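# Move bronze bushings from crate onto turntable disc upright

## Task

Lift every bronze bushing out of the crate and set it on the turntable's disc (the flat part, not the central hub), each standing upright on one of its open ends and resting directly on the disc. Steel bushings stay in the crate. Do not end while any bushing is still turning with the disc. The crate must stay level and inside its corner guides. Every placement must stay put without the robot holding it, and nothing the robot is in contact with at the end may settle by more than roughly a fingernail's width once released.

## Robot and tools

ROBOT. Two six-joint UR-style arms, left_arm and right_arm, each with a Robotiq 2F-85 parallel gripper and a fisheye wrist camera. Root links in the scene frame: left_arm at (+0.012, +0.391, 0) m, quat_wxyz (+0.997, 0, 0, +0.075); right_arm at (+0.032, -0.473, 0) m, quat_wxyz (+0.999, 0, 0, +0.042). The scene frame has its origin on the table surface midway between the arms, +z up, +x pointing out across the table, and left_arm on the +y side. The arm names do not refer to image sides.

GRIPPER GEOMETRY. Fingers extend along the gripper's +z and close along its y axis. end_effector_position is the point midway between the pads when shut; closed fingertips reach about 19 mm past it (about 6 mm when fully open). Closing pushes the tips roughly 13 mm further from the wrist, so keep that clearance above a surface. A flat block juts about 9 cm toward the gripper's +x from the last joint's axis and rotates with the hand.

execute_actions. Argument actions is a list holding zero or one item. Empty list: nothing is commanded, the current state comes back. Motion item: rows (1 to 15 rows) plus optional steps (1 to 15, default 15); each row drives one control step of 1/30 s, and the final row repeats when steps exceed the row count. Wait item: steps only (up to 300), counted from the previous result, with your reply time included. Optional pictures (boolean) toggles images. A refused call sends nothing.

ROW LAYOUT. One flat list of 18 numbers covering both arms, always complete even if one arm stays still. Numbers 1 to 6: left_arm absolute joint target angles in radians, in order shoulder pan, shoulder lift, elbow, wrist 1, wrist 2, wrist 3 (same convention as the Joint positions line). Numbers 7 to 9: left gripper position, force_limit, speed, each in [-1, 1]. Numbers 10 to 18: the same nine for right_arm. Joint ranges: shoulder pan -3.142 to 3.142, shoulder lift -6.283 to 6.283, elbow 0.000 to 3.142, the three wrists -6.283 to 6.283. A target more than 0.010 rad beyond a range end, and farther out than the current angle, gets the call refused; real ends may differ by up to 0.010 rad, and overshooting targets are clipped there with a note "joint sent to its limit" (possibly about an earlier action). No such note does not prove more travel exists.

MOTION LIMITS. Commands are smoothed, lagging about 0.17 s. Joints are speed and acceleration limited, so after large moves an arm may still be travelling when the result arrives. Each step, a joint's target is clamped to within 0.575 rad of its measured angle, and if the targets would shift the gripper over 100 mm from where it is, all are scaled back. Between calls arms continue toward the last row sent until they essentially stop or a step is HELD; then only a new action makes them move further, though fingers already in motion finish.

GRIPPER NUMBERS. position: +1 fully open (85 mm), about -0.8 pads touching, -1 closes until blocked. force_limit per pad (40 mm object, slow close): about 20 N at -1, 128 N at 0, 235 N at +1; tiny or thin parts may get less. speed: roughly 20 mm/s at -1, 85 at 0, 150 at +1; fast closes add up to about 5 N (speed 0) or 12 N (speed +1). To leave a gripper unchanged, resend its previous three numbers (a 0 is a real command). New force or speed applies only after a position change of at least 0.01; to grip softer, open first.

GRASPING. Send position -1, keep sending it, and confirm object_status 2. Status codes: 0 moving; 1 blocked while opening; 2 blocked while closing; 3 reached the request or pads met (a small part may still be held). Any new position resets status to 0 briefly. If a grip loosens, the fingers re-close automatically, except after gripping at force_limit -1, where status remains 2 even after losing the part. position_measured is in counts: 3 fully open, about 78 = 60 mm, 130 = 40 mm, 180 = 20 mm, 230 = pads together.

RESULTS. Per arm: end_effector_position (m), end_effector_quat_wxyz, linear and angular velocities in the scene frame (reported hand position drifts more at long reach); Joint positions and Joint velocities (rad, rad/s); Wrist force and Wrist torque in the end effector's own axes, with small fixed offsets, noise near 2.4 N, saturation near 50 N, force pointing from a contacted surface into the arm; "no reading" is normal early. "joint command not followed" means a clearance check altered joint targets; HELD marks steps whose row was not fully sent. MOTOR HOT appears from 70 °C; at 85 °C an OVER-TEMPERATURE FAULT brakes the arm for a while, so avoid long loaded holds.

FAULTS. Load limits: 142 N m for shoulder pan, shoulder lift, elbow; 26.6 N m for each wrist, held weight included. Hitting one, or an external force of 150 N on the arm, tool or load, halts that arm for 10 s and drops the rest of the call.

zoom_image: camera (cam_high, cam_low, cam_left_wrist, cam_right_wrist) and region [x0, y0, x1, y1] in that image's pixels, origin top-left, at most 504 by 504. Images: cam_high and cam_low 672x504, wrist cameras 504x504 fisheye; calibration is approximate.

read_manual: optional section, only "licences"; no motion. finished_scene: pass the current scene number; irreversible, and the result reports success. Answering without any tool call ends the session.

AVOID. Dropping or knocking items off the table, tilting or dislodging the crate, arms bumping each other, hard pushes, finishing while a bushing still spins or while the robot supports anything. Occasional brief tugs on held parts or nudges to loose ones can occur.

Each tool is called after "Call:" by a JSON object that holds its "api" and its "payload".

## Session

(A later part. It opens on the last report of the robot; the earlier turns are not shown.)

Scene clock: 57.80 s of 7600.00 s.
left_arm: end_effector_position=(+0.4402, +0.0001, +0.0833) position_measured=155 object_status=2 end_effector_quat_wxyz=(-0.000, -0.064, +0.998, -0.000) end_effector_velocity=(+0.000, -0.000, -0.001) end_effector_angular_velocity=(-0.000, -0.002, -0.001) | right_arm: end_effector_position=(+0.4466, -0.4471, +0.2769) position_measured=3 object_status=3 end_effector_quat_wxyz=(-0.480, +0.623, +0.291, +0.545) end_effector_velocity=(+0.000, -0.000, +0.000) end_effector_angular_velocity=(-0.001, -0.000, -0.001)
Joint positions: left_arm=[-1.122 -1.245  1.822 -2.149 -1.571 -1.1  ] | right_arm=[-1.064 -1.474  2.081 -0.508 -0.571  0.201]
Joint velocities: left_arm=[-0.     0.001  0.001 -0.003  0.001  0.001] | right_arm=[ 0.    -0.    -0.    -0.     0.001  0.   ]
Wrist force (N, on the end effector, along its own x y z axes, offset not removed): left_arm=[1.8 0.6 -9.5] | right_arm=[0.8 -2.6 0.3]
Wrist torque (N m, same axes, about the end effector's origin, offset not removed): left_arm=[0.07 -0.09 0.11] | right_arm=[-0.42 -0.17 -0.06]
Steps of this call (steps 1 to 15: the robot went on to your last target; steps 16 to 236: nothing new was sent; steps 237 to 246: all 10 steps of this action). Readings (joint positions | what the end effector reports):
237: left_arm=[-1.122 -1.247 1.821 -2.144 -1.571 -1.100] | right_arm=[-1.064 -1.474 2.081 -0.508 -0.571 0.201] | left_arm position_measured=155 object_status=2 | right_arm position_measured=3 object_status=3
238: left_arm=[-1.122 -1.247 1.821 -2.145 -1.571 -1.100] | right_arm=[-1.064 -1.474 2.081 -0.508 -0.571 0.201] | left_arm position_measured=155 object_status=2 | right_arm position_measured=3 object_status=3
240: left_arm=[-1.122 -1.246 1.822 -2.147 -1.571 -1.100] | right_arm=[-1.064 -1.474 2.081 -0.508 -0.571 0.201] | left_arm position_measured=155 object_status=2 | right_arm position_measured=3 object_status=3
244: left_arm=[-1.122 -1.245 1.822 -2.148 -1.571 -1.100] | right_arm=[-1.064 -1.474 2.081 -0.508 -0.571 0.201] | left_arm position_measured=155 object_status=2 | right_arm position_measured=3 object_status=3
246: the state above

Call:
{"api": "execute_actions", "payload": {"actions": [{"rows":[[-1.122,-1.2448,1.8227,-2.1487,-1.571,-1.1,0.075,-0.5,0,-1.064,-1.474,2.081,-0.508,-0.571,0.201,1,0,0]],"steps":8}], "pictures": false}}

Call:
{"api": "execute_actions", "payload": {"actions": [{"rows":[[-1.122,-1.331,1.716,-1.956,-1.571,-1.1,0.075,-0.5,0,-1.064,-1.474,2.081,-0.508,-0.571,0.201,1,0,0]],"steps":9}], "pictures": false}}

Call:
{"api": "execute_actions", "payload": {"actions": [{"rows":[[-0.781,-1.788,2.1795,-1.962,-1.571,0.105,0.075,-0.5,0,-1.064,-1.474,2.081,-0.508,-0.571,0.201,1,0,0]],"steps":12}], "pictures": false}}

Call:
{"api": "execute_actions", "payload": {"actions": [{"rows":[[-0.781,-1.677,2.3108,-2.2046,-1.571,0.105,0.075,-0.5,0,-1.064,-1.474,2.081,-0.508,-0.571,0.201,1,0,0]],"steps":15}], "pictures": false}}

Call:
{"api": "execute_actions", "payload": {"actions": [{"steps":8}]}}

Call:
{"api": "zoom_image", "payload": {"camera": "cam_left_wrist", "region": [140, 150, 350, 330]}}

Scene clock: 66.20 s of 7600.00 s.
left_arm: end_effector_position=(+0.4400, +0.0003, +0.0828) position_measured=123 object_status=0 end_effector_quat_wxyz=(-0.000, -0.064, +0.998, +0.000) end_effector_velocity=(+0.000, +0.000, -0.000) end_effector_angular_velocity=(+0.000, +0.001, +0.002) | right_arm: end_effector_position=(+0.4466, -0.4471, +0.2769) position_measured=3 object_status=3 end_effector_quat_wxyz=(-0.480, +0.623, +0.291, +0.545) end_effector_velocity=(-0.000, +0.000, -0.000) end_effector_angular_velocity=(+0.001, +0.000, +0.001)
Joint positions: left_arm=[-1.122 -1.245  1.823 -2.148 -1.571 -1.1  ] | right_arm=[-1.064 -1.474  2.081 -0.508 -0.571  0.201]
Joint velocities: left_arm=[ 0.001 -0.     0.     0.001 -0.    -0.001] | right_arm=[ 0.     0.001  0.     0.    -0.001 -0.   ]
Wrist force (N, on the end effector, along its own x y z axes, offset not removed): left_arm=[1.4 1.4 0.5] | right_arm=[-1.5 -2.7 1.1]
Wrist torque (N m, same axes, about the end effector's origin, offset not removed): left_arm=[0.01 -0.40 -0.07] | right_arm=[-0.49 0.18 -0.07]
Steps of this call (steps 1 to 15: the robot went on to your last target; steps 16 to 244: nothing new was sent; steps 245 to 252: all 8 steps of this action). Readings (joint positions | what the end effector reports):
245: left_arm=[-1.122 -1.245 1.823 -2.149 -1.571 -1.100] | right_arm=[-1.064 -1.474 2.081 -0.508 -0.571 0.201] | left_arm position_measured=155 object_status=0 | right_arm position_measured=3 object_status=3
246: left_arm=[-1.122 -1.245 1.823 -2.149 -1.571 -1.100] | right_arm=[-1.064 -1.474 2.081 -0.508 -0.571 0.201] | left_arm position_measured=154 object_status=0 | right_arm position_measured=3 object_status=3
248: left_arm=[-1.122 -1.245 1.823 -2.148 -1.571 -1.100] | right_arm=[-1.064 -1.474 2.081 -0.508 -0.571 0.201] | left_arm position_measured=145 object_status=0 | right_arm position_measured=3 object_status=3
252: the state above

Scene clock: 66.50 s of 7600.00 s.
left_arm: end_effector_position=(+0.4409, -0.0010, +0.1531) position_measured=120 object_status=0 end_effector_quat_wxyz=(+0.001, -0.064, +0.998, -0.002) end_effector_velocity=(-0.008, +0.012, +0.073) end_effector_angular_velocity=(+0.030, +0.021, +0.000) | right_arm: end_effector_position=(+0.4466, -0.4471, +0.2769) position_measured=3 object_status=3 end_effector_quat_wxyz=(-0.480, +0.623, +0.291, +0.545) end_effector_velocity=(-0.000, -0.000, -0.000) end_effector_angular_velocity=(+0.002, +0.001, +0.001)
Joint positions: left_arm=[-1.122 -1.323  1.727 -1.978 -1.571 -1.1  ] | right_arm=[-1.064 -1.474  2.081 -0.508 -0.571  0.201]
Joint velocities: left_arm=[ 0.    -0.082 -0.106  0.225 -0.001  0.   ] | right_arm=[ 0.     0.002 -0.     0.    -0.001 -0.001]
Wrist force (N, on the end effector, along its own x y z axes, offset not removed): left_arm=[0.9 1.5 1.4] | right_arm=[-1.4 -0.9 0.5]
Wrist torque (N m, same axes, about the end effector's origin, offset not removed): left_arm=[0.08 -0.20 -0.09] | right_arm=[-0.21 0.17 -0.08]
Steps of this call (steps 1 to 9: all 9 steps of this action). Readings (joint positions | what the end effector reports):
1: left_arm=[-1.122 -1.245 1.823 -2.148 -1.571 -1.100] | right_arm=[-1.064 -1.474 2.081 -0.508 -0.571 0.201] | left_arm position_measured=121 object_status=0 | right_arm position_measured=3 object_status=3
2: left_arm=[-1.122 -1.253 1.815 -2.139 -1.571 -1.100] | right_arm=[-1.064 -1.474 2.081 -0.508 -0.571 0.201] | left_arm position_measured=120 object_status=0 | right_arm position_measured=3 object_status=3
4: left_arm=[-1.122 -1.287 1.773 -2.077 -1.571 -1.100] | right_arm=[-1.064 -1.474 2.081 -0.508 -0.571 0.201] | left_arm position_measured=120 object_status=0 | right_arm position_measured=3 object_status=3
8: left_arm=[-1.122 -1.320 1.731 -1.987 -1.571 -1.100] | right_arm=[-1.064 -1.474 2.081 -0.508 -0.571 0.201] | left_arm position_measured=120 object_status=0 | right_arm position_measured=3 object_status=3
9: the state above

Scene clock: 66.90 s of 7600.00 s.
left_arm: end_effector_position=(+0.4232, +0.1971, +0.1693) position_measured=120 object_status=3 end_effector_quat_wxyz=(+0.001, +0.062, +0.998, -0.001) end_effector_velocity=(-0.163, +0.551, -0.027) end_effector_angular_velocity=(+0.013, +0.007, -1.460) | right_arm: end_effector_position=(+0.4466, -0.4471, +0.2769) position_measured=3 object_status=3 end_effector_quat_wxyz=(-0.480, +0.623, +0.291, +0.545) end_effector_velocity=(+0.000, -0.000, -0.000) end_effector_angular_velocity=(+0.001, +0.002, -0.002)
Joint positions: left_arm=[-0.888 -1.637  2.029 -1.965 -1.571 -0.615] | right_arm=[-1.064 -1.474  2.081 -0.508 -0.571  0.201]
Joint velocities: left_arm=[ 0.684 -0.935  0.933  0.016  0.     2.144] | right_arm=[0.    0.001 0.    0.    0.002 0.002]
Wrist force (N, on the end effector, along its own x y z axes, offset not removed): left_arm=[0.4 0.6 1.9] | right_arm=[-0.7 -1.2 0.7]
Wrist torque (N m, same axes, about the end effector's origin, offset not removed): left_arm=[-0.18 -0.10 0.08] | right_arm=[-0.19 0.04 -0.01]
Steps of this call (steps 1 to 12: all 12 steps of this action). Readings (joint positions | what the end effector reports):
1: left_arm=[-1.122 -1.326 1.724 -1.972 -1.571 -1.100] | right_arm=[-1.064 -1.474 2.081 -0.508 -0.571 0.201] | left_arm position_measured=120 object_status=3 | right_arm position_measured=3 object_status=3
2: left_arm=[-1.113 -1.336 1.730 -1.970 -1.571 -1.091] | right_arm=[-1.064 -1.474 2.081 -0.508 -0.571 0.201] | left_arm position_measured=120 object_status=3 | right_arm position_measured=3 object_status=3
4: left_arm=[-1.069 -1.392 1.784 -1.969 -1.571 -1.028] | right_arm=[-1.064 -1.474 2.081 -0.508 -0.571 0.201] | left_arm position_measured=120 object_status=3 | right_arm position_measured=3 object_status=3
8: left_arm=[-0.980 -1.513 1.905 -1.967 -1.571 -0.855] | right_arm=[-1.064 -1.474 2.081 -0.508 -0.571 0.201] | left_arm position_measured=120 object_status=3 | right_arm position_measured=3 object_status=3
12: the state above

Scene clock: 67.40 s of 7600.00 s.
left_arm: end_effector_position=(+0.3903, +0.2794, +0.0862) position_measured=120 object_status=3 end_effector_quat_wxyz=(-0.000, +0.355, +0.935, -0.000) end_effector_velocity=(-0.003, +0.007, -0.011) end_effector_angular_velocity=(-0.002, -0.003, -0.095) | right_arm: end_effector_position=(+0.4466, -0.4471, +0.2769) position_measured=3 object_status=3 end_effector_quat_wxyz=(-0.480, +0.623, +0.291, +0.545) end_effector_velocity=(+0.000, -0.000, -0.000) end_effector_angular_velocity=(+0.000, +0.001, -0.000)
Joint positions: left_arm=[-0.782 -1.677  2.308 -2.201 -1.571  0.094] | right_arm=[-1.064 -1.474  2.081 -0.508 -0.571  0.201]
Joint velocities: left_arm=[ 0.01   0.005  0.032 -0.041  0.     0.105] | right_arm=[-0.     0.    -0.    -0.    -0.     0.001]
Wrist force (N, on the end effector, along its own x y z axes, offset not removed): left_arm=[1.9 2.2 0.6] | right_arm=[-1.4 -3.3 1.3]
Wrist torque (N m, same axes, about the end effector's origin, offset not removed): left_arm=[0.25 -0.45 0.05] | right_arm=[-0.63 0.21 -0.03]
Steps of this call (steps 1 to 15: all 15 steps of this action). Readings (joint positions | what the end effector reports):
1: left_arm=[-0.866 -1.668 2.061 -1.964 -1.571 -0.539] | right_arm=[-1.064 -1.474 2.081 -0.508 -0.571 0.201] | left_arm position_measured=120 object_status=3 | right_arm position_measured=3 object_status=3
2: left_arm=[-0.847 -1.693 2.097 -1.972 -1.571 -0.457] | right_arm=[-1.064 -1.474 2.081 -0.508 -0.571 0.201] | left_arm position_measured=120 object_status=3 | right_arm position_measured=3 object_status=3
4: left_arm=[-0.818 -1.695 2.181 -2.039 -1.571 -0.285] | right_arm=[-1.064 -1.474 2.081 -0.508 -0.571 0.201] | left_arm position_measured=120 object_status=3 | right_arm position_measured=3 object_status=3
8: left_arm=[-0.791 -1.682 2.277 -2.160 -1.571 -0.008] | right_arm=[-1.064 -1.474 2.081 -0.508 -0.571 0.201] | left_arm position_measured=120 object_status=3 | right_arm position_measured=3 object_status=3
15: the state above

Scene clock: 67.67 s of 7600.00 s.
left_arm: end_effector_position=(+0.3900, +0.2800, +0.0851) position_measured=120 object_status=3 end_effector_quat_wxyz=(-0.000, +0.360, +0.933, -0.000) end_effector_velocity=(-0.000, -0.000, -0.001) end_effector_angular_velocity=(-0.001, -0.000, -0.007) | right_arm: end_effector_position=(+0.4466, -0.4471, +0.2769) position_measured=3 object_status=3 end_effector_quat_wxyz=(-0.480, +0.623, +0.291, +0.545) end_effector_velocity=(+0.000, -0.000, -0.000) end_effector_angular_velocity=(+0.001, +0.000, -0.000)
Joint positions: left_arm=[-0.781 -1.677  2.311 -2.204 -1.571  0.104] | right_arm=[-1.064 -1.474  2.081 -0.508 -0.571  0.201]
Joint velocities: left_arm=[-0.001 -0.     0.002 -0.002 -0.     0.007] | right_arm=[-0.     0.001  0.    -0.     0.    -0.   ]
Wrist force (N, on the end effector, along its own x y z axes, offset not removed): left_arm=[1.7 2.9 1.5] | right_arm=[1.1 -2.6 0.2]
Wrist torque (N m, same axes, about the end effector's origin, offset not removed): left_arm=[0.42 -0.31 -0.06] | right_arm=[-0.42 -0.22 0.00]
Steps of this call (steps 1 to 8: the robot went on to your last target). Readings (joint positions | what the end effector reports):
1: left_arm=[-0.782 -1.677 2.308 -2.202 -1.571 0.097] | right_arm=[-1.064 -1.474 2.081 -0.508 -0.571 0.201] | left_arm position_measured=120 object_status=3 | right_arm position_measured=3 object_status=3
2: left_arm=[-0.781 -1.677 2.309 -2.203 -1.571 0.100] | right_arm=[-1.064 -1.474 2.081 -0.508 -0.571 0.201] | left_arm position_measured=120 object_status=3 | right_arm position_measured=3 object_status=3
4: left_arm=[-0.781 -1.677 2.310 -2.204 -1.571 0.102] | right_arm=[-1.064 -1.474 2.081 -0.508 -0.571 0.201] | left_arm position_measured=120 object_status=3 | right_arm position_measured=3 object_status=3
8: the state above
camera_calibration (this result's frames):
cam_left_wrist: T_world_to_cam=[[0.645081, 0.76321, 0.0371605, -0.473198], [0.713102, -0.618775, 0.32955, -0.117226], [0.27451, -0.186088, -0.943406, 0.176801], [0, 0, 0, 1]] pos_world=[0.340311, 0.321514, 0.223012]
cam_right_wrist: T_world_to_cam=[[0.892142, -0.323542, -0.315284, -0.447613], [-0.371837, -0.129562, -0.919212, 0.376698], [0.256555, 0.937302, -0.235893, 0.520337], [0, 0, 0, 1]] pos_world=[0.40591, -0.583728, 0.327884]

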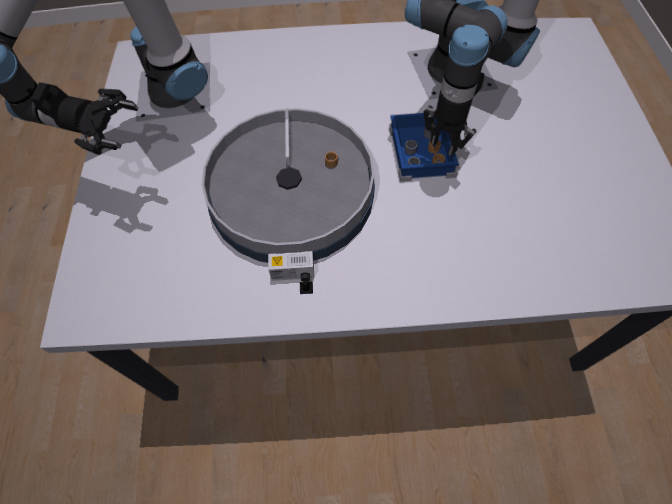

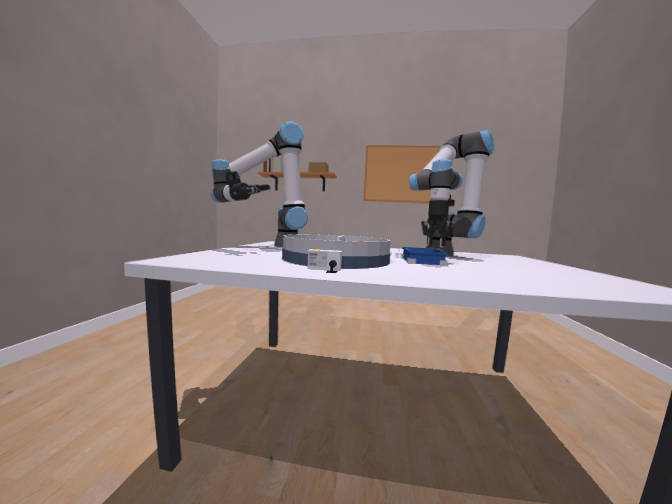

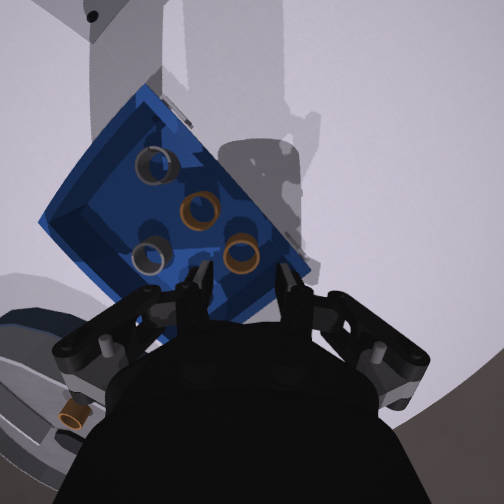

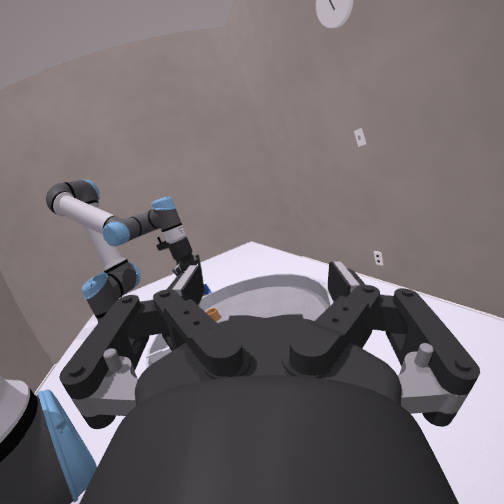

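Region (140, 150, 350, 330) of cam_left_wrist's 504x504 image, scaled by 2.400, with more detail than that image has; it fills the top 432 rows of this view, and the rest is white.

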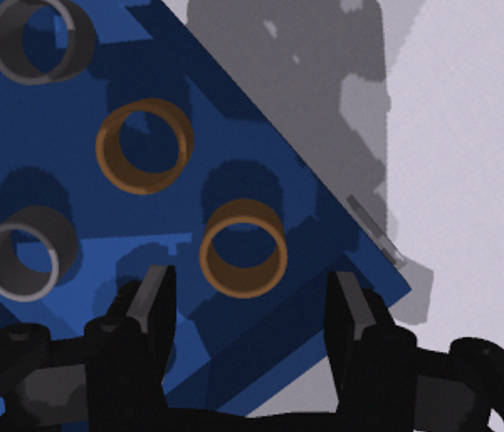

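Call:
{"api": "execute_actions", "payload": {"actions": [{"rows":[[-0.787,-1.5679,2.3802,-2.3831,-1.571,0.105,0.075,-0.5,0,-1.064,-1.474,2.081,-0.508,-0.571,0.201,1,0,0]],"steps":15}], "pictures": false}}

Call:
{"api": "execute_actions", "payload": {"actions": [{"rows":[[-0.787,-1.5679,2.3802,-2.3831,-1.571,0.105,-1,-0.5,-0.3,-1.064,-1.474,2.081,-0.508,-0.571,0.201,1,0,0]],"steps":15}], "pictures": false}}

Call:
{"api": "execute_actions", "payload": {"actions": [{"rows":[[-0.787,-1.677,2.3108,-2.2046,-1.571,0.105,-1,-0.5,-0.3,-1.064,-1.474,2.081,-0.508,-0.571,0.201,1,0,0]],"steps":6}], "pictures": false}}

Call:
{"api": "execute_actions", "payload": {"actions": [{"rows":[[-0.787,-1.788,2.1795,-1.962,-1.571,-0.25,-1,-0.5,-0.3,-1.064,-1.474,2.081,-0.508,-0.571,0.201,1,0,0]],"steps":9}], "pictures": false}}

Call:
{"api": "execute_actions", "payload": {"actions": [{"rows":[[-1.122,-1.331,1.716,-1.956,-1.571,-1.1,-1,-0.5,-0.3,-1.064,-1.474,2.081,-0.508,-0.571,0.201,1,0,0]],"steps":15}], "pictures": false}}

Call:
{"api": "execute_actions", "payload": {"actions": [{"steps":4}], "pictures": false}}

Call:
{"api": "execute_actions", "payload": {"actions": [{"rows":[[-1.122,-1.2487,1.8193,-2.1415,-1.571,-1.1,-1,-0.5,-0.3,-1.064,-1.474,2.081,-0.508,-0.571,0.201,1,0,0]],"steps":13}], "pictures": false}}

Call:
{"api": "execute_actions", "payload": {"actions": [{"rows":[[-1.122,-1.245,1.8225,-2.1483,-1.571,-1.1,-1,-0.5,-0.3,-1.064,-1.474,2.081,-0.508,-0.571,0.201,1,0,0]],"steps":11}], "pictures": false}}

Call:
{"api": "execute_actions", "payload": {"actions": [{"rows":[[-1.122,-1.245,1.8225,-2.1483,-1.571,-1.1,0.075,-0.5,0,-1.064,-1.474,2.081,-0.508,-0.571,0.201,1,0,0]],"steps":8}], "pictures": false}}

Call:
{"api": "execute_actions", "payload": {"actions": [{"rows":[[-1.122,-1.331,1.716,-1.956,-1.571,-1.1,0.075,-0.5,0,-1.064,-1.474,2.081,-0.508,-0.571,0.201,1,0,0]],"steps":9}], "pictures": false}}

Call:
{"api": "execute_actions", "payload": {"actions": [{"rows":[[-0.885,-1.935,2.278,-1.9136,-1.571,0.236,0.075,-0.5,0,-1.064,-1.474,2.081,-0.508,-0.571,0.201,1,0,0]],"steps":13}], "pictures": false}}

Call:
{"api": "execute_actions", "payload": {"actions": [{"rows":[[-0.885,-1.8226,2.4222,-2.1704,-1.571,0.236,0.075,-0.5,0,-1.064,-1.474,2.081,-0.508,-0.571,0.201,1,0,0]],"steps":15}], "pictures": false}}

Call:
{"api": "execute_actions", "payload": {"actions": [{"steps":8}]}}

Call:
{"api": "zoom_image", "payload": {"camera": "cam_left_wrist", "region": [140, 150, 350, 330]}}

Scene clock: 89.53 s of 7600.00 s.
left_arm: end_effector_position=(+0.3893, +0.2779, +0.0356) position_measured=120 object_status=3 end_effector_quat_wxyz=(-0.000, +0.363, +0.932, -0.000) end_effector_velocity=(+0.001, -0.001, -0.006) end_effector_angular_velocity=(-0.002, -0.003, -0.002) | right_arm: end_effector_position=(+0.4466, -0.4471, +0.2769) position_measured=3 object_status=3 end_effector_quat_wxyz=(-0.480, +0.623, +0.291, +0.545) end_effector_velocity=(-0.001, +0.001, -0.000) end_effector_angular_velocity=(+0.002, +0.002, +0.004)
Joint positions: left_arm=[-0.787 -1.569  2.379 -2.38  -1.571  0.105] | right_arm=[-1.064 -1.474  2.081 -0.508 -0.571  0.201]
Joint velocities: left_arm=[-0.001  0.015  0.008 -0.026  0.     0.001] | right_arm=[ 0.001  0.001  0.     0.    -0.003  0.001]
Wrist force (N, on the end effector, along its own x y z axes, offset not removed): left_arm=[1.9 4.0 0.7] | right_arm=[0.5 -2.5 -0.2]
Wrist torque (N m, same axes, about the end effector's origin, offset not removed): left_arm=[0.50 -0.40 0.00] | right_arm=[-0.40 -0.22 -0.08]
Steps of this call (steps 1 to 30: the robot went on to your last target; steps 31 to 641: nothing new was sent; steps 642 to 656: all 15 steps of this action). Readings (joint positions | what the end effector reports):
642: left_arm=[-0.781 -1.676 2.311 -2.205 -1.571 0.105] | right_arm=[-1.064 -1.474 2.081 -0.508 -0.571 0.201] | left_arm position_measured=120 object_status=3 | right_arm position_measured=3 object_status=3
643: left_arm=[-0.782 -1.668 2.319 -2.214 -1.571 0.105] | right_arm=[-1.064 -1.474 2.081 -0.508 -0.571 0.201] | left_arm position_measured=120 object_status=3 | right_arm position_measured=3 object_status=3
645: left_arm=[-0.784 -1.626 2.346 -2.274 -1.571 0.105] | right_arm=[-1.064 -1.474 2.081 -0.508 -0.571 0.201] | left_arm position_measured=120 object_status=3 | right_arm position_measured=3 object_status=3
649: left_arm=[-0.786 -1.583 2.371 -2.355 -1.571 0.105] | right_arm=[-1.064 -1.474 2.081 -0.508 -0.571 0.201] | left_arm position_measured=120 object_status=3 | right_arm position_measured=3 object_status=3
656: the state above

Scene clock: 90.03 s of 7600.00 s.
left_arm: end_effector_position=(+0.3894, +0.2778, +0.0351) position_measured=154 object_status=2 end_effector_quat_wxyz=(+0.000, +0.363, +0.932, -0.000) end_effector_velocity=(+0.000, +0.001, +0.000) end_effector_angular_velocity=(-0.000, +0.000, +0.000) | right_arm: end_effector_position=(+0.4466, -0.4471, +0.2769) position_measured=3 object_status=3 end_effector_quat_wxyz=(-0.480, +0.623, +0.291, +0.545) end_effector_velocity=(+0.001, -0.000, -0.000) end_effector_angular_velocity=(+0.002, +0.001, -0.002)
Joint positions: left_arm=[-0.787 -1.568  2.38  -2.383 -1.571  0.105] | right_arm=[-1.064 -1.474  2.081 -0.508 -0.571  0.201]
Joint velocities: left_arm=[ 0.001 -0.001  0.     0.    -0.     0.001] | right_arm=[-0.     0.002  0.     0.     0.002 -0.   ]
Wrist force (N, on the end effector, along its own x y z axes, offset not removed): left_arm=[2.0 -0.4 -17.2] | right_arm=[0.6 -1.9 -0.2]
Wrist torque (N m, same axes, about the end effector's origin, offset not removed): left_arm=[-0.06 0.24 -0.09] | right_arm=[-0.21 -0.15 -0.07]
Steps of this call (steps 1 to 15: all 15 steps of this action). Readings (joint positions | what the end effector reports):
1: left_arm=[-0.787 -1.569 2.380 -2.381 -1.571 0.105] | right_arm=[-1.064 -1.474 2.081 -0.508 -0.571 0.201] | left_arm position_measured=120 object_status=0 | right_arm position_measured=3 object_status=3
2: left_arm=[-0.787 -1.569 2.380 -2.382 -1.571 0.105] | right_arm=[-1.064 -1.474 2.081 -0.508 -0.571 0.201] | left_arm position_measured=120 object_status=0 | right_arm position_measured=3 object_status=3
4: left_arm=[-0.787 -1.568 2.380 -2.382 -1.571 0.105] | right_arm=[-1.064 -1.474 2.081 -0.508 -0.571 0.201] | left_arm position_measured=127 object_status=0 | right_arm position_measured=3 object_status=3
8: left_arm=[-0.787 -1.568 2.380 -2.383 -1.571 0.105] | right_arm=[-1.064 -1.474 2.081 -0.508 -0.571 0.201] | left_arm position_measured=149 object_status=0 | right_arm position_measured=3 object_status=3
15: the state above

Scene clock: 90.23 s of 7600.00 s.
left_arm: end_effector_position=(+0.3921, +0.2757, +0.0723) position_measured=155 object_status=2 end_effector_quat_wxyz=(+0.004, +0.363, +0.932, -0.001) end_effector_velocity=(-0.026, +0.020, +0.128) end_effector_angular_velocity=(+0.052, +0.068, +0.001) | right_arm: end_effector_position=(+0.4466, -0.4471, +0.2769) position_measured=3 object_status=3 end_effector_quat_wxyz=(-0.480, +0.623, +0.291, +0.545) end_effector_velocity=(-0.000, -0.000, +0.000) end_effector_angular_velocity=(-0.001, -0.000, -0.001)
Joint positions: left_arm=[-0.787 -1.647  2.329 -2.261 -1.571  0.105] | right_arm=[-1.064 -1.474  2.081 -0.508 -0.571  0.201]
Joint velocities: left_arm=[ 0.001 -0.305 -0.178  0.568  0.001 -0.   ] | right_arm=[-0.001 -0.001  0.    -0.     0.     0.   ]
Wrist force (N, on the end effector, along its own x y z axes, offset not removed): left_arm=[1.9 0.8 -1.0] | right_arm=[0.8 -1.3 1.3]
Wrist torque (N m, same axes, about the end effector's origin, offset not removed): left_arm=[-0.08 -0.48 0.05] | right_arm=[-0.20 -0.23 -0.02]
Steps of this call (steps 1 to 6: all 6 steps of this action). Readings (joint positions | what the end effector reports):
1: left_arm=[-0.787 -1.568 2.380 -2.383 -1.571 0.105] | right_arm=[-1.064 -1.474 2.081 -0.508 -0.571 0.201] | left_arm position_measured=154 object_status=2 | right_arm position_measured=3 object_status=3
2: left_arm=[-0.787 -1.576 2.373 -2.374 -1.571 0.105] | right_arm=[-1.064 -1.474 2.081 -0.508 -0.571 0.201] | left_arm position_measured=154 object_status=2 | right_arm position_measured=3 object_status=3
4: left_arm=[-0.787 -1.618 2.345 -2.314 -1.571 0.105] | right_arm=[-1.064 -1.474 2.081 -0.508 -0.571 0.201] | left_arm position_measured=155 object_status=2 | right_arm position_measured=3 object_status=3
6: the state above

Scene clock: 90.53 s of 7600.00 s.
left_arm: end_effector_position=(+0.3915, +0.2762, +0.1522) position_measured=155 object_status=2 end_effector_quat_wxyz=(+0.003, +0.220, +0.975, -0.001) end_effector_velocity=(-0.022, +0.016, +0.079) end_effector_angular_velocity=(+0.036, +0.056, +0.569) | right_arm: end_effector_position=(+0.4466, -0.4471, +0.2769) position_measured=3 object_status=3 end_effector_quat_wxyz=(-0.480, +0.623, +0.291, +0.545) end_effector_velocity=(-0.000, +0.000, -0.000) end_effector_angular_velocity=(+0.000, -0.000, +0.001)
Joint positions: left_arm=[-0.787 -1.776  2.194 -1.995 -1.571 -0.194] | right_arm=[-1.064 -1.474  2.081 -0.508 -0.571  0.201]
Joint velocities: left_arm=[ 0.    -0.126 -0.144  0.337 -0.001 -0.569] | right_arm=[ 0.001  0.001 -0.    -0.    -0.    -0.   ]
Wrist force (N, on the end effector, along its own x y z axes, offset not removed): left_arm=[0.9 -0.1 0.8] | right_arm=[-0.4 -2.2 -0.4]
Wrist torque (N m, same axes, about the end effector's origin, offset not removed): left_arm=[-0.10 -0.25 0.02] | right_arm=[-0.37 0.06 -0.08]
Steps of this call (steps 1 to 9: all 9 steps of this action). Readings (joint positions | what the end effector reports):
1: left_arm=[-0.787 -1.656 2.323 -2.244 -1.571 0.105] | right_arm=[-1.064 -1.474 2.081 -0.508 -0.571 0.201] | left_arm position_measured=155 object_status=2 | right_arm position_measured=3 object_status=3
2: left_arm=[-0.787 -1.671 2.311 -2.223 -1.571 0.096] | right_arm=[-1.064 -1.474 2.081 -0.508 -0.571 0.201] | left_arm position_measured=155 object_status=2 | right_arm position_measured=3 object_status=3
4: left_arm=[-0.787 -1.721 2.258 -2.140 -1.571 0.023] | right_arm=[-1.064 -1.474 2.081 -0.508 -0.571 0.201] | left_arm position_measured=155 object_status=2 | right_arm position_measured=3 object_status=3
8: left_arm=[-0.787 -1.771 2.200 -2.009 -1.571 -0.171] | right_arm=[-1.064 -1.474 2.081 -0.508 -0.571 0.201] | left_arm position_measured=155 object_status=2 | right_arm position_measured=3 object_status=3
9: the state above

Scene clock: 91.03 s of 7600.00 s.
left_arm: end_effector_position=(+0.4411, +0.0371, +0.1645) position_measured=155 object_status=2 end_effector_quat_wxyz=(+0.000, -0.000, +1.000, -0.000) end_effector_velocity=(+0.002, -0.366, -0.036) end_effector_angular_velocity=(+0.004, +0.003, +1.230) | right_arm: end_effector_position=(+0.4466, -0.4471, +0.2769) position_measured=3 object_status=3 end_effector_quat_wxyz=(-0.480, +0.623, +0.291, +0.545) end_effector_velocity=(+0.000, +0.000, +0.000) end_effector_angular_velocity=(+0.000, +0.001, -0.001)
Joint positions: left_arm=[-1.082 -1.388  1.776 -1.959 -1.571 -0.933] | right_arm=[-1.064 -1.474  2.081 -0.508 -0.571  0.201]
Joint velocities: left_arm=[-0.402  0.573 -0.598  0.029  0.001 -1.631] | right_arm=[ 0.    -0.     0.    -0.     0.001  0.001]
Wrist force (N, on the end effector, along its own x y z axes, offset not removed): left_arm=[-0.5 -4.8 3.1] | right_arm=[0.2 -0.4 -0.2]
Wrist torque (N m, same axes, about the end effector's origin, offset not removed): left_arm=[-0.72 0.17 0.07] | right_arm=[-0.06 -0.15 -0.10]
Steps of this call (steps 1 to 15: all 15 steps of this action). Readings (joint positions | what the end effector reports):
1: left_arm=[-0.788 -1.779 2.189 -1.986 -1.571 -0.210] | right_arm=[-1.064 -1.474 2.081 -0.508 -0.571 0.201] | left_arm position_measured=155 object_status=2 | right_arm position_measured=3 object_status=3
2: left_arm=[-0.796 -1.773 2.178 -1.982 -1.571 -0.230] | right_arm=[-1.064 -1.474 2.081 -0.508 -0.571 0.201] | left_arm position_measured=155 object_status=2 | right_arm position_measured=3 object_status=3
4: left_arm=[-0.843 -1.717 2.117 -1.978 -1.571 -0.304] | right_arm=[-1.064 -1.474 2.081 -0.508 -0.571 0.201] | left_arm position_measured=155 object_status=2 | right_arm position_measured=3 object_status=3
8: left_arm=[-0.936 -1.590 1.985 -1.971 -1.571 -0.487] | right_arm=[-1.064 -1.474 2.081 -0.508 -0.571 0.201] | left_arm position_measured=155 object_status=2 | right_arm position_measured=3 object_status=3
15: the state above

Scene clock: 91.17 s of 7600.00 s.
left_arm: end_effector_position=(+0.4406, +0.0099, +0.1615) position_measured=155 object_status=2 end_effector_quat_wxyz=(+0.000, -0.047, +0.999, -0.000) end_effector_velocity=(-0.005, -0.097, -0.012) end_effector_angular_velocity=(+0.001, +0.001, +0.327) | right_arm: end_effector_position=(+0.4466, -0.4471, +0.2769) position_measured=3 object_status=3 end_effector_quat_wxyz=(-0.480, +0.623, +0.291, +0.545) end_effector_velocity=(-0.000, -0.000, -0.000) end_effector_angular_velocity=(+0.001, +0.001, +0.001)
Joint positions: left_arm=[-1.112 -1.346  1.732 -1.957 -1.571 -1.057] | right_arm=[-1.064 -1.474  2.081 -0.508 -0.571  0.201]
Joint velocities: left_arm=[-0.106  0.15  -0.157  0.008 -0.001 -0.433] | right_arm=[-0.     0.001 -0.     0.    -0.001  0.   ]
Wrist force (N, on the end effector, along its own x y z axes, offset not removed): left_arm=[2.7 1.1 0.7] | right_arm=[-0.1 -1.5 -0.5]
Wrist torque (N m, same axes, about the end effector's origin, offset not removed): left_arm=[0.13 -0.39 0.00] | right_arm=[-0.25 -0.04 0.03]
Steps of this call (steps 1 to 4: the robot went on to your last target). Readings (joint positions | what the end effector reports):
1: left_arm=[-1.093 -1.372 1.759 -1.958 -1.571 -0.981] | right_arm=[-1.064 -1.474 2.081 -0.508 -0.571 0.201] | left_arm position_measured=155 object_status=2 | right_arm position_measured=3 object_status=3
2: left_arm=[-1.101 -1.360 1.747 -1.958 -1.571 -1.015] | right_arm=[-1.064 -1.474 2.081 -0.508 -0.571 0.201] | left_arm position_measured=155 object_status=2 | right_arm position_measured=3 object_status=3
4: the state above

Scene clock: 91.60 s of 7600.00 s.
left_arm: end_effector_position=(+0.4402, +0.0003, +0.0878) position_measured=155 object_status=2 end_effector_quat_wxyz=(-0.000, -0.064, +0.998, +0.000) end_effector_velocity=(-0.000, -0.002, -0.018) end_effector_angular_velocity=(-0.007, -0.005, +0.003) | right_arm: end_effector_position=(+0.4466, -0.4471, +0.2769) position_measured=3 object_status=3 end_effector_quat_wxyz=(-0.480, +0.623, +0.291, +0.545) end_effector_velocity=(-0.001, +0.000, -0.000) end_effector_angular_velocity=(+0.000, -0.000, +0.002)
Joint positions: left_arm=[-1.122 -1.251  1.817 -2.136 -1.571 -1.099] | right_arm=[-1.064 -1.474  2.081 -0.508 -0.571  0.201]
Joint velocities: left_arm=[-0.002  0.022  0.025 -0.055  0.    -0.006] | right_arm=[-0.    -0.     0.    -0.    -0.002 -0.   ]
Wrist force (N, on the end effector, along its own x y z axes, offset not removed): left_arm=[0.8 0.3 1.8] | right_arm=[0.8 -2.5 0.5]
Wrist torque (N m, same axes, about the end effector's origin, offset not removed): left_arm=[-0.13 -0.26 0.01] | right_arm=[-0.41 -0.22 -0.05]
Steps of this call (steps 1 to 13: all 13 steps of this action). Readings (joint positions | what the end effector reports):
1: left_arm=[-1.115 -1.341 1.728 -1.957 -1.571 -1.069] | right_arm=[-1.064 -1.474 2.081 -0.508 -0.571 0.201] | left_arm position_measured=155 object_status=2 | right_arm position_measured=3 object_status=3
2: left_arm=[-1.117 -1.330 1.732 -1.965 -1.571 -1.078] | right_arm=[-1.064 -1.474 2.081 -0.508 -0.571 0.201] | left_arm position_measured=155 object_status=2 | right_arm position_measured=3 object_status=3
4: left_arm=[-1.119 -1.294 1.768 -2.026 -1.571 -1.089] | right_arm=[-1.064 -1.474 2.081 -0.508 -0.571 0.201] | left_arm position_measured=155 object_status=2 | right_arm position_measured=3 object_status=3
8: left_arm=[-1.121 -1.260 1.806 -2.112 -1.571 -1.097] | right_arm=[-1.064 -1.474 2.081 -0.508 -0.571 0.201] | left_arm position_measured=155 object_status=2 | right_arm position_measured=3 object_status=3
13: the state above

Scene clock: 91.97 s of 7600.00 s.
left_arm: end_effector_position=(+0.4402, +0.0001, +0.0834) position_measured=155 object_status=2 end_effector_quat_wxyz=(-0.000, -0.064, +0.998, -0.000) end_effector_velocity=(+0.000, -0.001, -0.000) end_effector_angular_velocity=(-0.003, -0.002, -0.001) | right_arm: end_effector_position=(+0.4466, -0.4471, +0.2769) position_measured=3 object_status=3 end_effector_quat_wxyz=(-0.480, +0.623, +0.291, +0.545) end_effector_velocity=(-0.000, +0.000, +0.000) end_effector_angular_velocity=(-0.000, +0.000, +0.001)
Joint positions: left_arm=[-1.122 -1.245  1.822 -2.148 -1.571 -1.1  ] | right_arm=[-1.064 -1.474  2.081 -0.508 -0.571  0.201]
Joint velocities: left_arm=[ 0.     0.001  0.001 -0.005  0.     0.001] | right_arm=[-0.    -0.001  0.     0.    -0.001  0.001]
Wrist force (N, on the end effector, along its own x y z axes, offset not removed): left_arm=[0.8 2.6 1.2] | right_arm=[0.0 -3.8 0.4]
Wrist torque (N m, same axes, about the end effector's origin, offset not removed): left_arm=[0.25 -0.07 -0.03] | right_arm=[-0.68 -0.08 -0.09]
Steps of this call (steps 1 to 11: all 11 steps of this action). Readings (joint positions | what the end effector reports):
1: left_arm=[-1.122 -1.250 1.818 -2.138 -1.571 -1.100] | right_arm=[-1.064 -1.474 2.081 -0.508 -0.571 0.201] | left_arm position_measured=155 object_status=2 | right_arm position_measured=3 object_status=3
2: left_arm=[-1.122 -1.249 1.819 -2.140 -1.571 -1.100] | right_arm=[-1.064 -1.474 2.081 -0.508 -0.571 0.201] | left_arm position_measured=155 object_status=2 | right_arm position_measured=3 object_status=3
4: left_arm=[-1.122 -1.247 1.820 -2.144 -1.571 -1.100] | right_arm=[-1.064 -1.474 2.081 -0.508 -0.571 0.201] | left_arm position_measured=155 object_status=2 | right_arm position_measured=3 object_status=3
8: left_arm=[-1.122 -1.246 1.822 -2.147 -1.571 -1.100] | right_arm=[-1.064 -1.474 2.081 -0.508 -0.571 0.201] | left_arm position_measured=155 object_status=2 | right_arm position_measured=3 object_status=3
11: the state above

Scene clock: 92.23 s of 7600.00 s.
left_arm: end_effector_position=(+0.4402, +0.0001, +0.0833) position_measured=123 object_status=0 end_effector_quat_wxyz=(-0.000, -0.064, +0.998, -0.000) end_effector_velocity=(-0.000, -0.000, -0.001) end_effector_angular_velocity=(+0.001, +0.001, -0.001) | right_arm: end_effector_position=(+0.4466, -0.4471, +0.2769) position_measured=3 object_status=3 end_effector_quat_wxyz=(-0.480, +0.623, +0.291, +0.545) end_effector_velocity=(+0.000, -0.000, -0.000) end_effector_angular_velocity=(+0.001, +0.000, -0.000)
Joint positions: left_arm=[-1.122 -1.245  1.822 -2.148 -1.571 -1.1  ] | right_arm=[-1.064 -1.474  2.081 -0.508 -0.571  0.201]
Joint velocities: left_arm=[-0.001  0.002 -0.    -0.001 -0.     0.   ] | right_arm=[-0.     0.001  0.     0.    -0.    -0.   ]
Wrist force (N, on the end effector, along its own x y z axes, offset not removed): left_arm=[1.5 2.4 0.8] | right_arm=[1.0 -1.6 0.5]
Wrist torque (N m, same axes, about the end effector's origin, offset not removed): left_arm=[0.28 -0.20 0.04] | right_arm=[-0.22 -0.19 0.01]
Steps of this call (steps 1 to 8: all 8 steps of this action). Readings (joint positions | what the end effector reports):
1: left_arm=[-1.122 -1.245 1.822 -2.148 -1.571 -1.100] | right_arm=[-1.064 -1.474 2.081 -0.508 -0.571 0.201] | left_arm position_measured=155 object_status=0 | right_arm position_measured=3 object_status=3
2: left_arm=[-1.122 -1.245 1.822 -2.148 -1.571 -1.100] | right_arm=[-1.064 -1.474 2.081 -0.508 -0.571 0.201] | left_arm position_measured=154 object_status=0 | right_arm position_measured=3 object_status=3
4: left_arm=[-1.122 -1.245 1.822 -2.148 -1.571 -1.100] | right_arm=[-1.064 -1.474 2.081 -0.508 -0.571 0.201] | left_arm position_measured=145 object_status=0 | right_arm position_measured=3 object_status=3
8: the state above

Scene clock: 92.53 s of 7600.00 s.
left_arm: end_effector_position=(+0.4409, -0.0010, +0.1531) position_measured=120 object_status=0 end_effector_quat_wxyz=(+0.001, -0.064, +0.998, -0.002) end_effector_velocity=(-0.009, +0.012, +0.072) end_effector_angular_velocity=(+0.031, +0.022, -0.002) | right_arm: end_effector_position=(+0.4466, -0.4471, +0.2769) position_measured=3 object_status=3 end_effector_quat_wxyz=(-0.480, +0.623, +0.291, +0.545) end_effector_velocity=(-0.000, +0.000, +0.000) end_effector_angular_velocity=(-0.000, -0.000, +0.000)
Joint positions: left_arm=[-1.122 -1.323  1.727 -1.978 -1.571 -1.1  ] | right_arm=[-1.064 -1.474  2.081 -0.508 -0.571  0.201]
Joint velocities: left_arm=[-0.001 -0.081 -0.106  0.225 -0.001  0.001] | right_arm=[ 0.001 -0.001  0.    -0.     0.001 -0.   ]
Wrist force (N, on the end effector, along its own x y z axes, offset not removed): left_arm=[0.1 1.0 0.4] | right_arm=[0.4 -1.8 -0.7]
Wrist torque (N m, same axes, about the end effector's origin, offset not removed): left_arm=[0.03 -0.09 0.09] | right_arm=[-0.36 -0.12 -0.06]
Steps of this call (steps 1 to 9: all 9 steps of this action). Readings (joint positions | what the end effector reports):
1: left_arm=[-1.122 -1.245 1.822 -2.148 -1.571 -1.100] | right_arm=[-1.064 -1.474 2.081 -0.508 -0.571 0.201] | left_arm position_measured=121 object_status=0 | right_arm position_measured=3 object_status=3
2: left_arm=[-1.122 -1.253 1.815 -2.139 -1.571 -1.100] | right_arm=[-1.064 -1.474 2.081 -0.508 -0.571 0.201] | left_arm position_measured=120 object_status=0 | right_arm position_measured=3 object_status=3
4: left_arm=[-1.122 -1.287 1.773 -2.077 -1.571 -1.100] | right_arm=[-1.064 -1.474 2.081 -0.508 -0.571 0.201] | left_arm position_measured=120 object_status=0 | right_arm position_measured=3 object_status=3
8: left_arm=[-1.122 -1.320 1.731 -1.987 -1.571 -1.100] | right_arm=[-1.064 -1.474 2.081 -0.508 -0.571 0.201] | left_arm position_measured=120 object_status=0 | right_arm position_measured=3 object_status=3
9: the state above

Scene clock: 92.97 s of 7600.00 s.
left_arm: end_effector_position=(+0.3797, +0.2044, +0.1739) position_measured=120 object_status=3 end_effector_quat_wxyz=(-0.002, +0.116, +0.993, +0.001) end_effector_velocity=(-0.253, +0.507, -0.051) end_effector_angular_velocity=(-0.008, +0.005, -1.758) | right_arm: end_effector_position=(+0.4466, -0.4471, +0.2769) position_measured=3 object_status=3 end_effector_quat_wxyz=(-0.480, +0.623, +0.291, +0.545) end_effector_velocity=(-0.000, +0.000, -0.000) end_effector_angular_velocity=(+0.000, -0.000, +0.001)
Joint positions: left_arm=[-0.949 -1.749  2.11  -1.928 -1.571 -0.567] | right_arm=[-1.064 -1.474  2.081 -0.508 -0.571  0.201]
Joint velocities: left_arm=[ 0.442 -1.186  1.082  0.103 -0.     2.2  ] | right_arm=[ 0.     0.     0.    -0.    -0.001 -0.   ]
Wrist force (N, on the end effector, along its own x y z axes, offset not removed): left_arm=[2.2 2.6 -0.1] | right_arm=[-0.1 -1.8 1.7]
Wrist torque (N m, same axes, about the end effector's origin, offset not removed): left_arm=[0.20 -0.53 -0.11] | right_arm=[-0.28 -0.01 -0.08]
Steps of this call (steps 1 to 13: all 13 steps of this action). Readings (joint positions | what the end effector reports):
1: left_arm=[-1.122 -1.326 1.724 -1.972 -1.571 -1.100] | right_arm=[-1.064 -1.474 2.081 -0.508 -0.571 0.201] | left_arm position_measured=120 object_status=3 | right_arm position_measured=3 object_status=3
2: left_arm=[-1.114 -1.336 1.730 -1.968 -1.571 -1.091] | right_arm=[-1.064 -1.474 2.081 -0.508 -0.571 0.201] | left_arm position_measured=120 object_status=3 | right_arm position_measured=3 object_status=3
4: left_arm=[-1.082 -1.399 1.789 -1.960 -1.571 -1.028] | right_arm=[-1.064 -1.474 2.081 -0.508 -0.571 0.201] | left_arm position_measured=120 object_status=3 | right_arm position_measured=3 object_status=3
8: left_arm=[-1.023 -1.553 1.931 -1.946 -1.571 -0.863] | right_arm=[-1.064 -1.474 2.081 -0.508 -0.571 0.201] | left_arm position_measured=120 object_status=3 | right_arm position_measured=3 object_status=3
13: the state above

Scene clock: 93.47 s of 7600.00 s.
left_arm: end_effector_position=(+0.3374, +0.2765, +0.0862) position_measured=120 object_status=3 end_effector_quat_wxyz=(-0.000, +0.461, +0.888, -0.000) end_effector_velocity=(-0.004, +0.005, -0.012) end_effector_angular_velocity=(-0.004, -0.003, -0.136) | right_arm: end_effector_position=(+0.4466, -0.4471, +0.2769) position_measured=3 object_status=3 end_effector_quat_wxyz=(-0.480, +0.623, +0.291, +0.545) end_effector_velocity=(-0.000, +0.000, +0.000) end_effector_angular_velocity=(+0.000, +0.000, +0.002)
Joint positions: left_arm=[-0.886 -1.823  2.419 -2.166 -1.571  0.222] | right_arm=[-1.064 -1.474  2.081 -0.508 -0.571  0.201]
Joint velocities: left_arm=[ 0.006  0.004  0.035 -0.045 -0.001  0.142] | right_arm=[ 0.    -0.     0.    -0.    -0.001  0.   ]
Wrist force (N, on the end effector, along its own x y z axes, offset not removed): left_arm=[1.7 0.4 1.6] | right_arm=[-0.1 -2.4 0.8]
Wrist torque (N m, same axes, about the end effector's origin, offset not removed): left_arm=[-0.04 -0.27 -0.08] | right_arm=[-0.42 0.02 -0.06]
Steps of this call (steps 1 to 15: all 15 steps of this action). Readings (joint positions | what the end effector reports):
1: left_arm=[-0.934 -1.789 2.147 -1.925 -1.571 -0.489] | right_arm=[-1.064 -1.474 2.081 -0.508 -0.571 0.201] | left_arm position_measured=120 object_status=3 | right_arm position_measured=3 object_status=3
2: left_arm=[-0.923 -1.822 2.188 -1.930 -1.571 -0.406] | right_arm=[-1.064 -1.474 2.081 -0.508 -0.571 0.201] | left_arm position_measured=120 object_status=3 | right_arm position_measured=3 object_status=3
4: left_arm=[-0.906 -1.836 2.280 -1.994 -1.571 -0.233] | right_arm=[-1.064 -1.474 2.081 -0.508 -0.571 0.201] | left_arm position_measured=120 object_status=3 | right_arm position_measured=3 object_status=3
8: left_arm=[-0.891 -1.826 2.385 -2.123 -1.571 0.085] | right_arm=[-1.064 -1.474 2.081 -0.508 -0.571 0.201] | left_arm position_measured=120 object_status=3 | right_arm position_measured=3 object_status=3
15: the state above

Scene clock: 93.73 s of 7600.00 s.
left_arm: end_effector_position=(+0.3371, +0.2770, +0.0851) position_measured=120 object_status=3 end_effector_quat_wxyz=(-0.000, +0.466, +0.885, -0.000) end_effector_velocity=(-0.000, +0.000, -0.000) end_effector_angular_velocity=(-0.001, -0.001, -0.009) | right_arm: end_effector_position=(+0.4466, -0.4471, +0.2769) position_measured=3 object_status=3 end_effector_quat_wxyz=(-0.480, +0.623, +0.291, +0.545) end_effector_velocity=(-0.000, -0.000, +0.000) end_effector_angular_velocity=(+0.000, -0.000, +0.001)
Joint positions: left_arm=[-0.885 -1.823  2.422 -2.17  -1.571  0.235] | right_arm=[-1.064 -1.474  2.081 -0.508 -0.571  0.201]
Joint velocities: left_arm=[ 0.001 -0.001  0.002 -0.003 -0.     0.01 ] | right_arm=[-0.     0.    -0.     0.    -0.001 -0.   ]
Wrist force (N, on the end effector, along its own x y z axes, offset not removed): left_arm=[-0.1 4.7 0.8] | right_arm=[-0.9 -2.9 0.8]
Wrist torque (N m, same axes, about the end effector's origin, offset not removed): left_arm=[0.75 -0.01 -0.11] | right_arm=[-0.47 0.13 -0.03]
Steps of this call (steps 1 to 8: the robot went on to your last target). Readings (joint positions | what the end effector reports):
1: left_arm=[-0.885 -1.823 2.420 -2.167 -1.571 0.226] | right_arm=[-1.064 -1.474 2.081 -0.508 -0.571 0.201] | left_arm position_measured=120 object_status=3 | right_arm position_measured=3 object_status=3
2: left_arm=[-0.885 -1.823 2.420 -2.168 -1.571 0.229] | right_arm=[-1.064 -1.474 2.081 -0.508 -0.571 0.201] | left_arm position_measured=120 object_status=3 | right_arm position_measured=3 object_status=3
4: left_arm=[-0.885 -1.823 2.421 -2.169 -1.571 0.232] | right_arm=[-1.064 -1.474 2.081 -0.508 -0.571 0.201] | left_arm position_measured=120 object_status=3 | right_arm position_measured=3 object_status=3
8: the state above
camera_calibration (this result's frames):
cam_left_wrist: T_world_to_cam=[[0.804904, 0.592242, 0.0371344, -0.443237], [0.549629, -0.767654, 0.329569, 0.0150296], [0.223691, -0.244861, -0.943401, 0.224127], [0, 0, 0, 1]] pos_world=[0.298367, 0.328921, 0.222948]
cam_right_wrist: T_world_to_cam=[[0.892142, -0.323542, -0.315284, -0.447613], [-0.371837, -0.129562, -0.919212, 0.376698], [0.256555, 0.937302, -0.235893, 0.520337], [0, 0, 0, 1]] pos_world=[0.40591, -0.583728, 0.327884]

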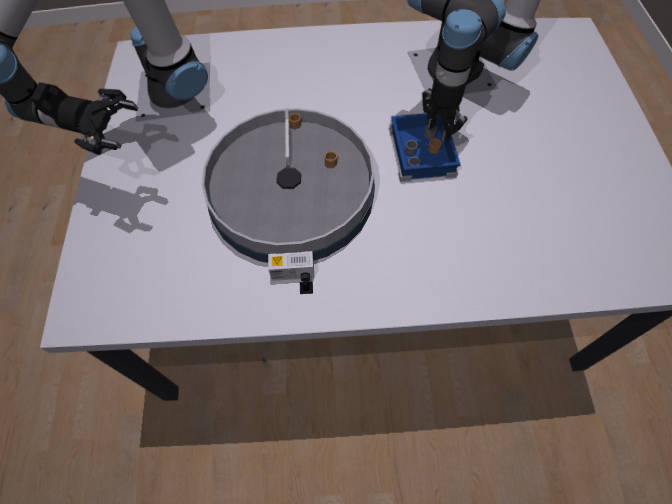

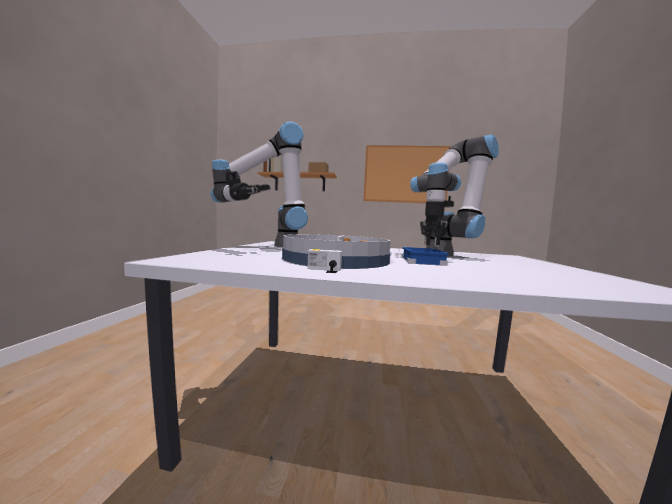

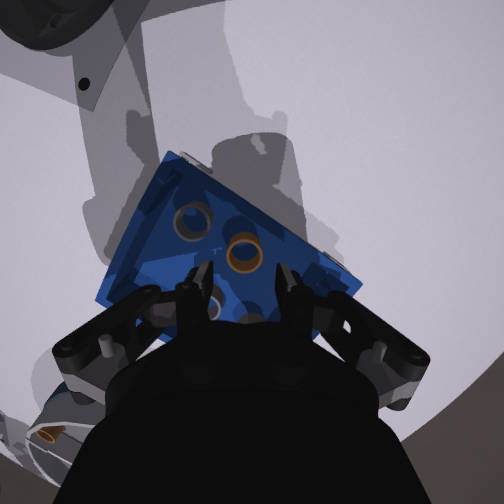

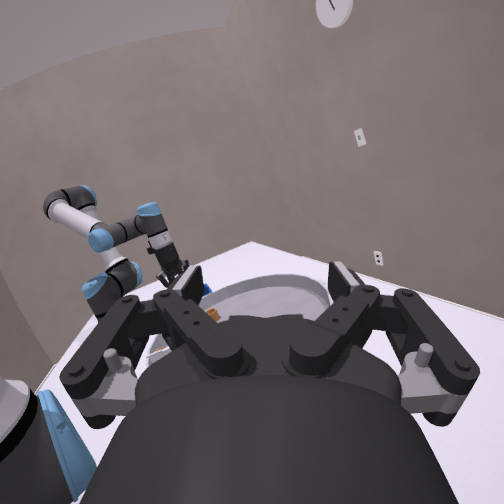

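Region (140, 150, 350, 330) of cam_left_wrist's 504x504 image, scaled by 2.400, with more detail than that image has; it fills the top 432 rows of this view, and the rest is white.

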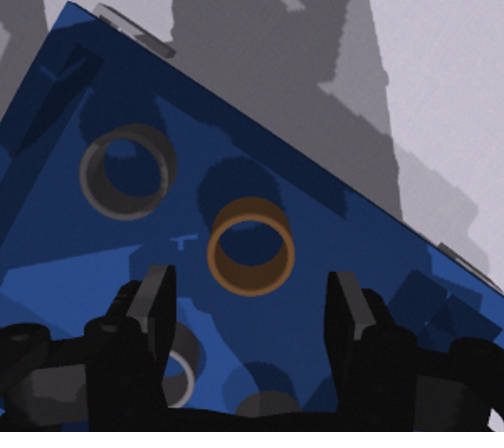

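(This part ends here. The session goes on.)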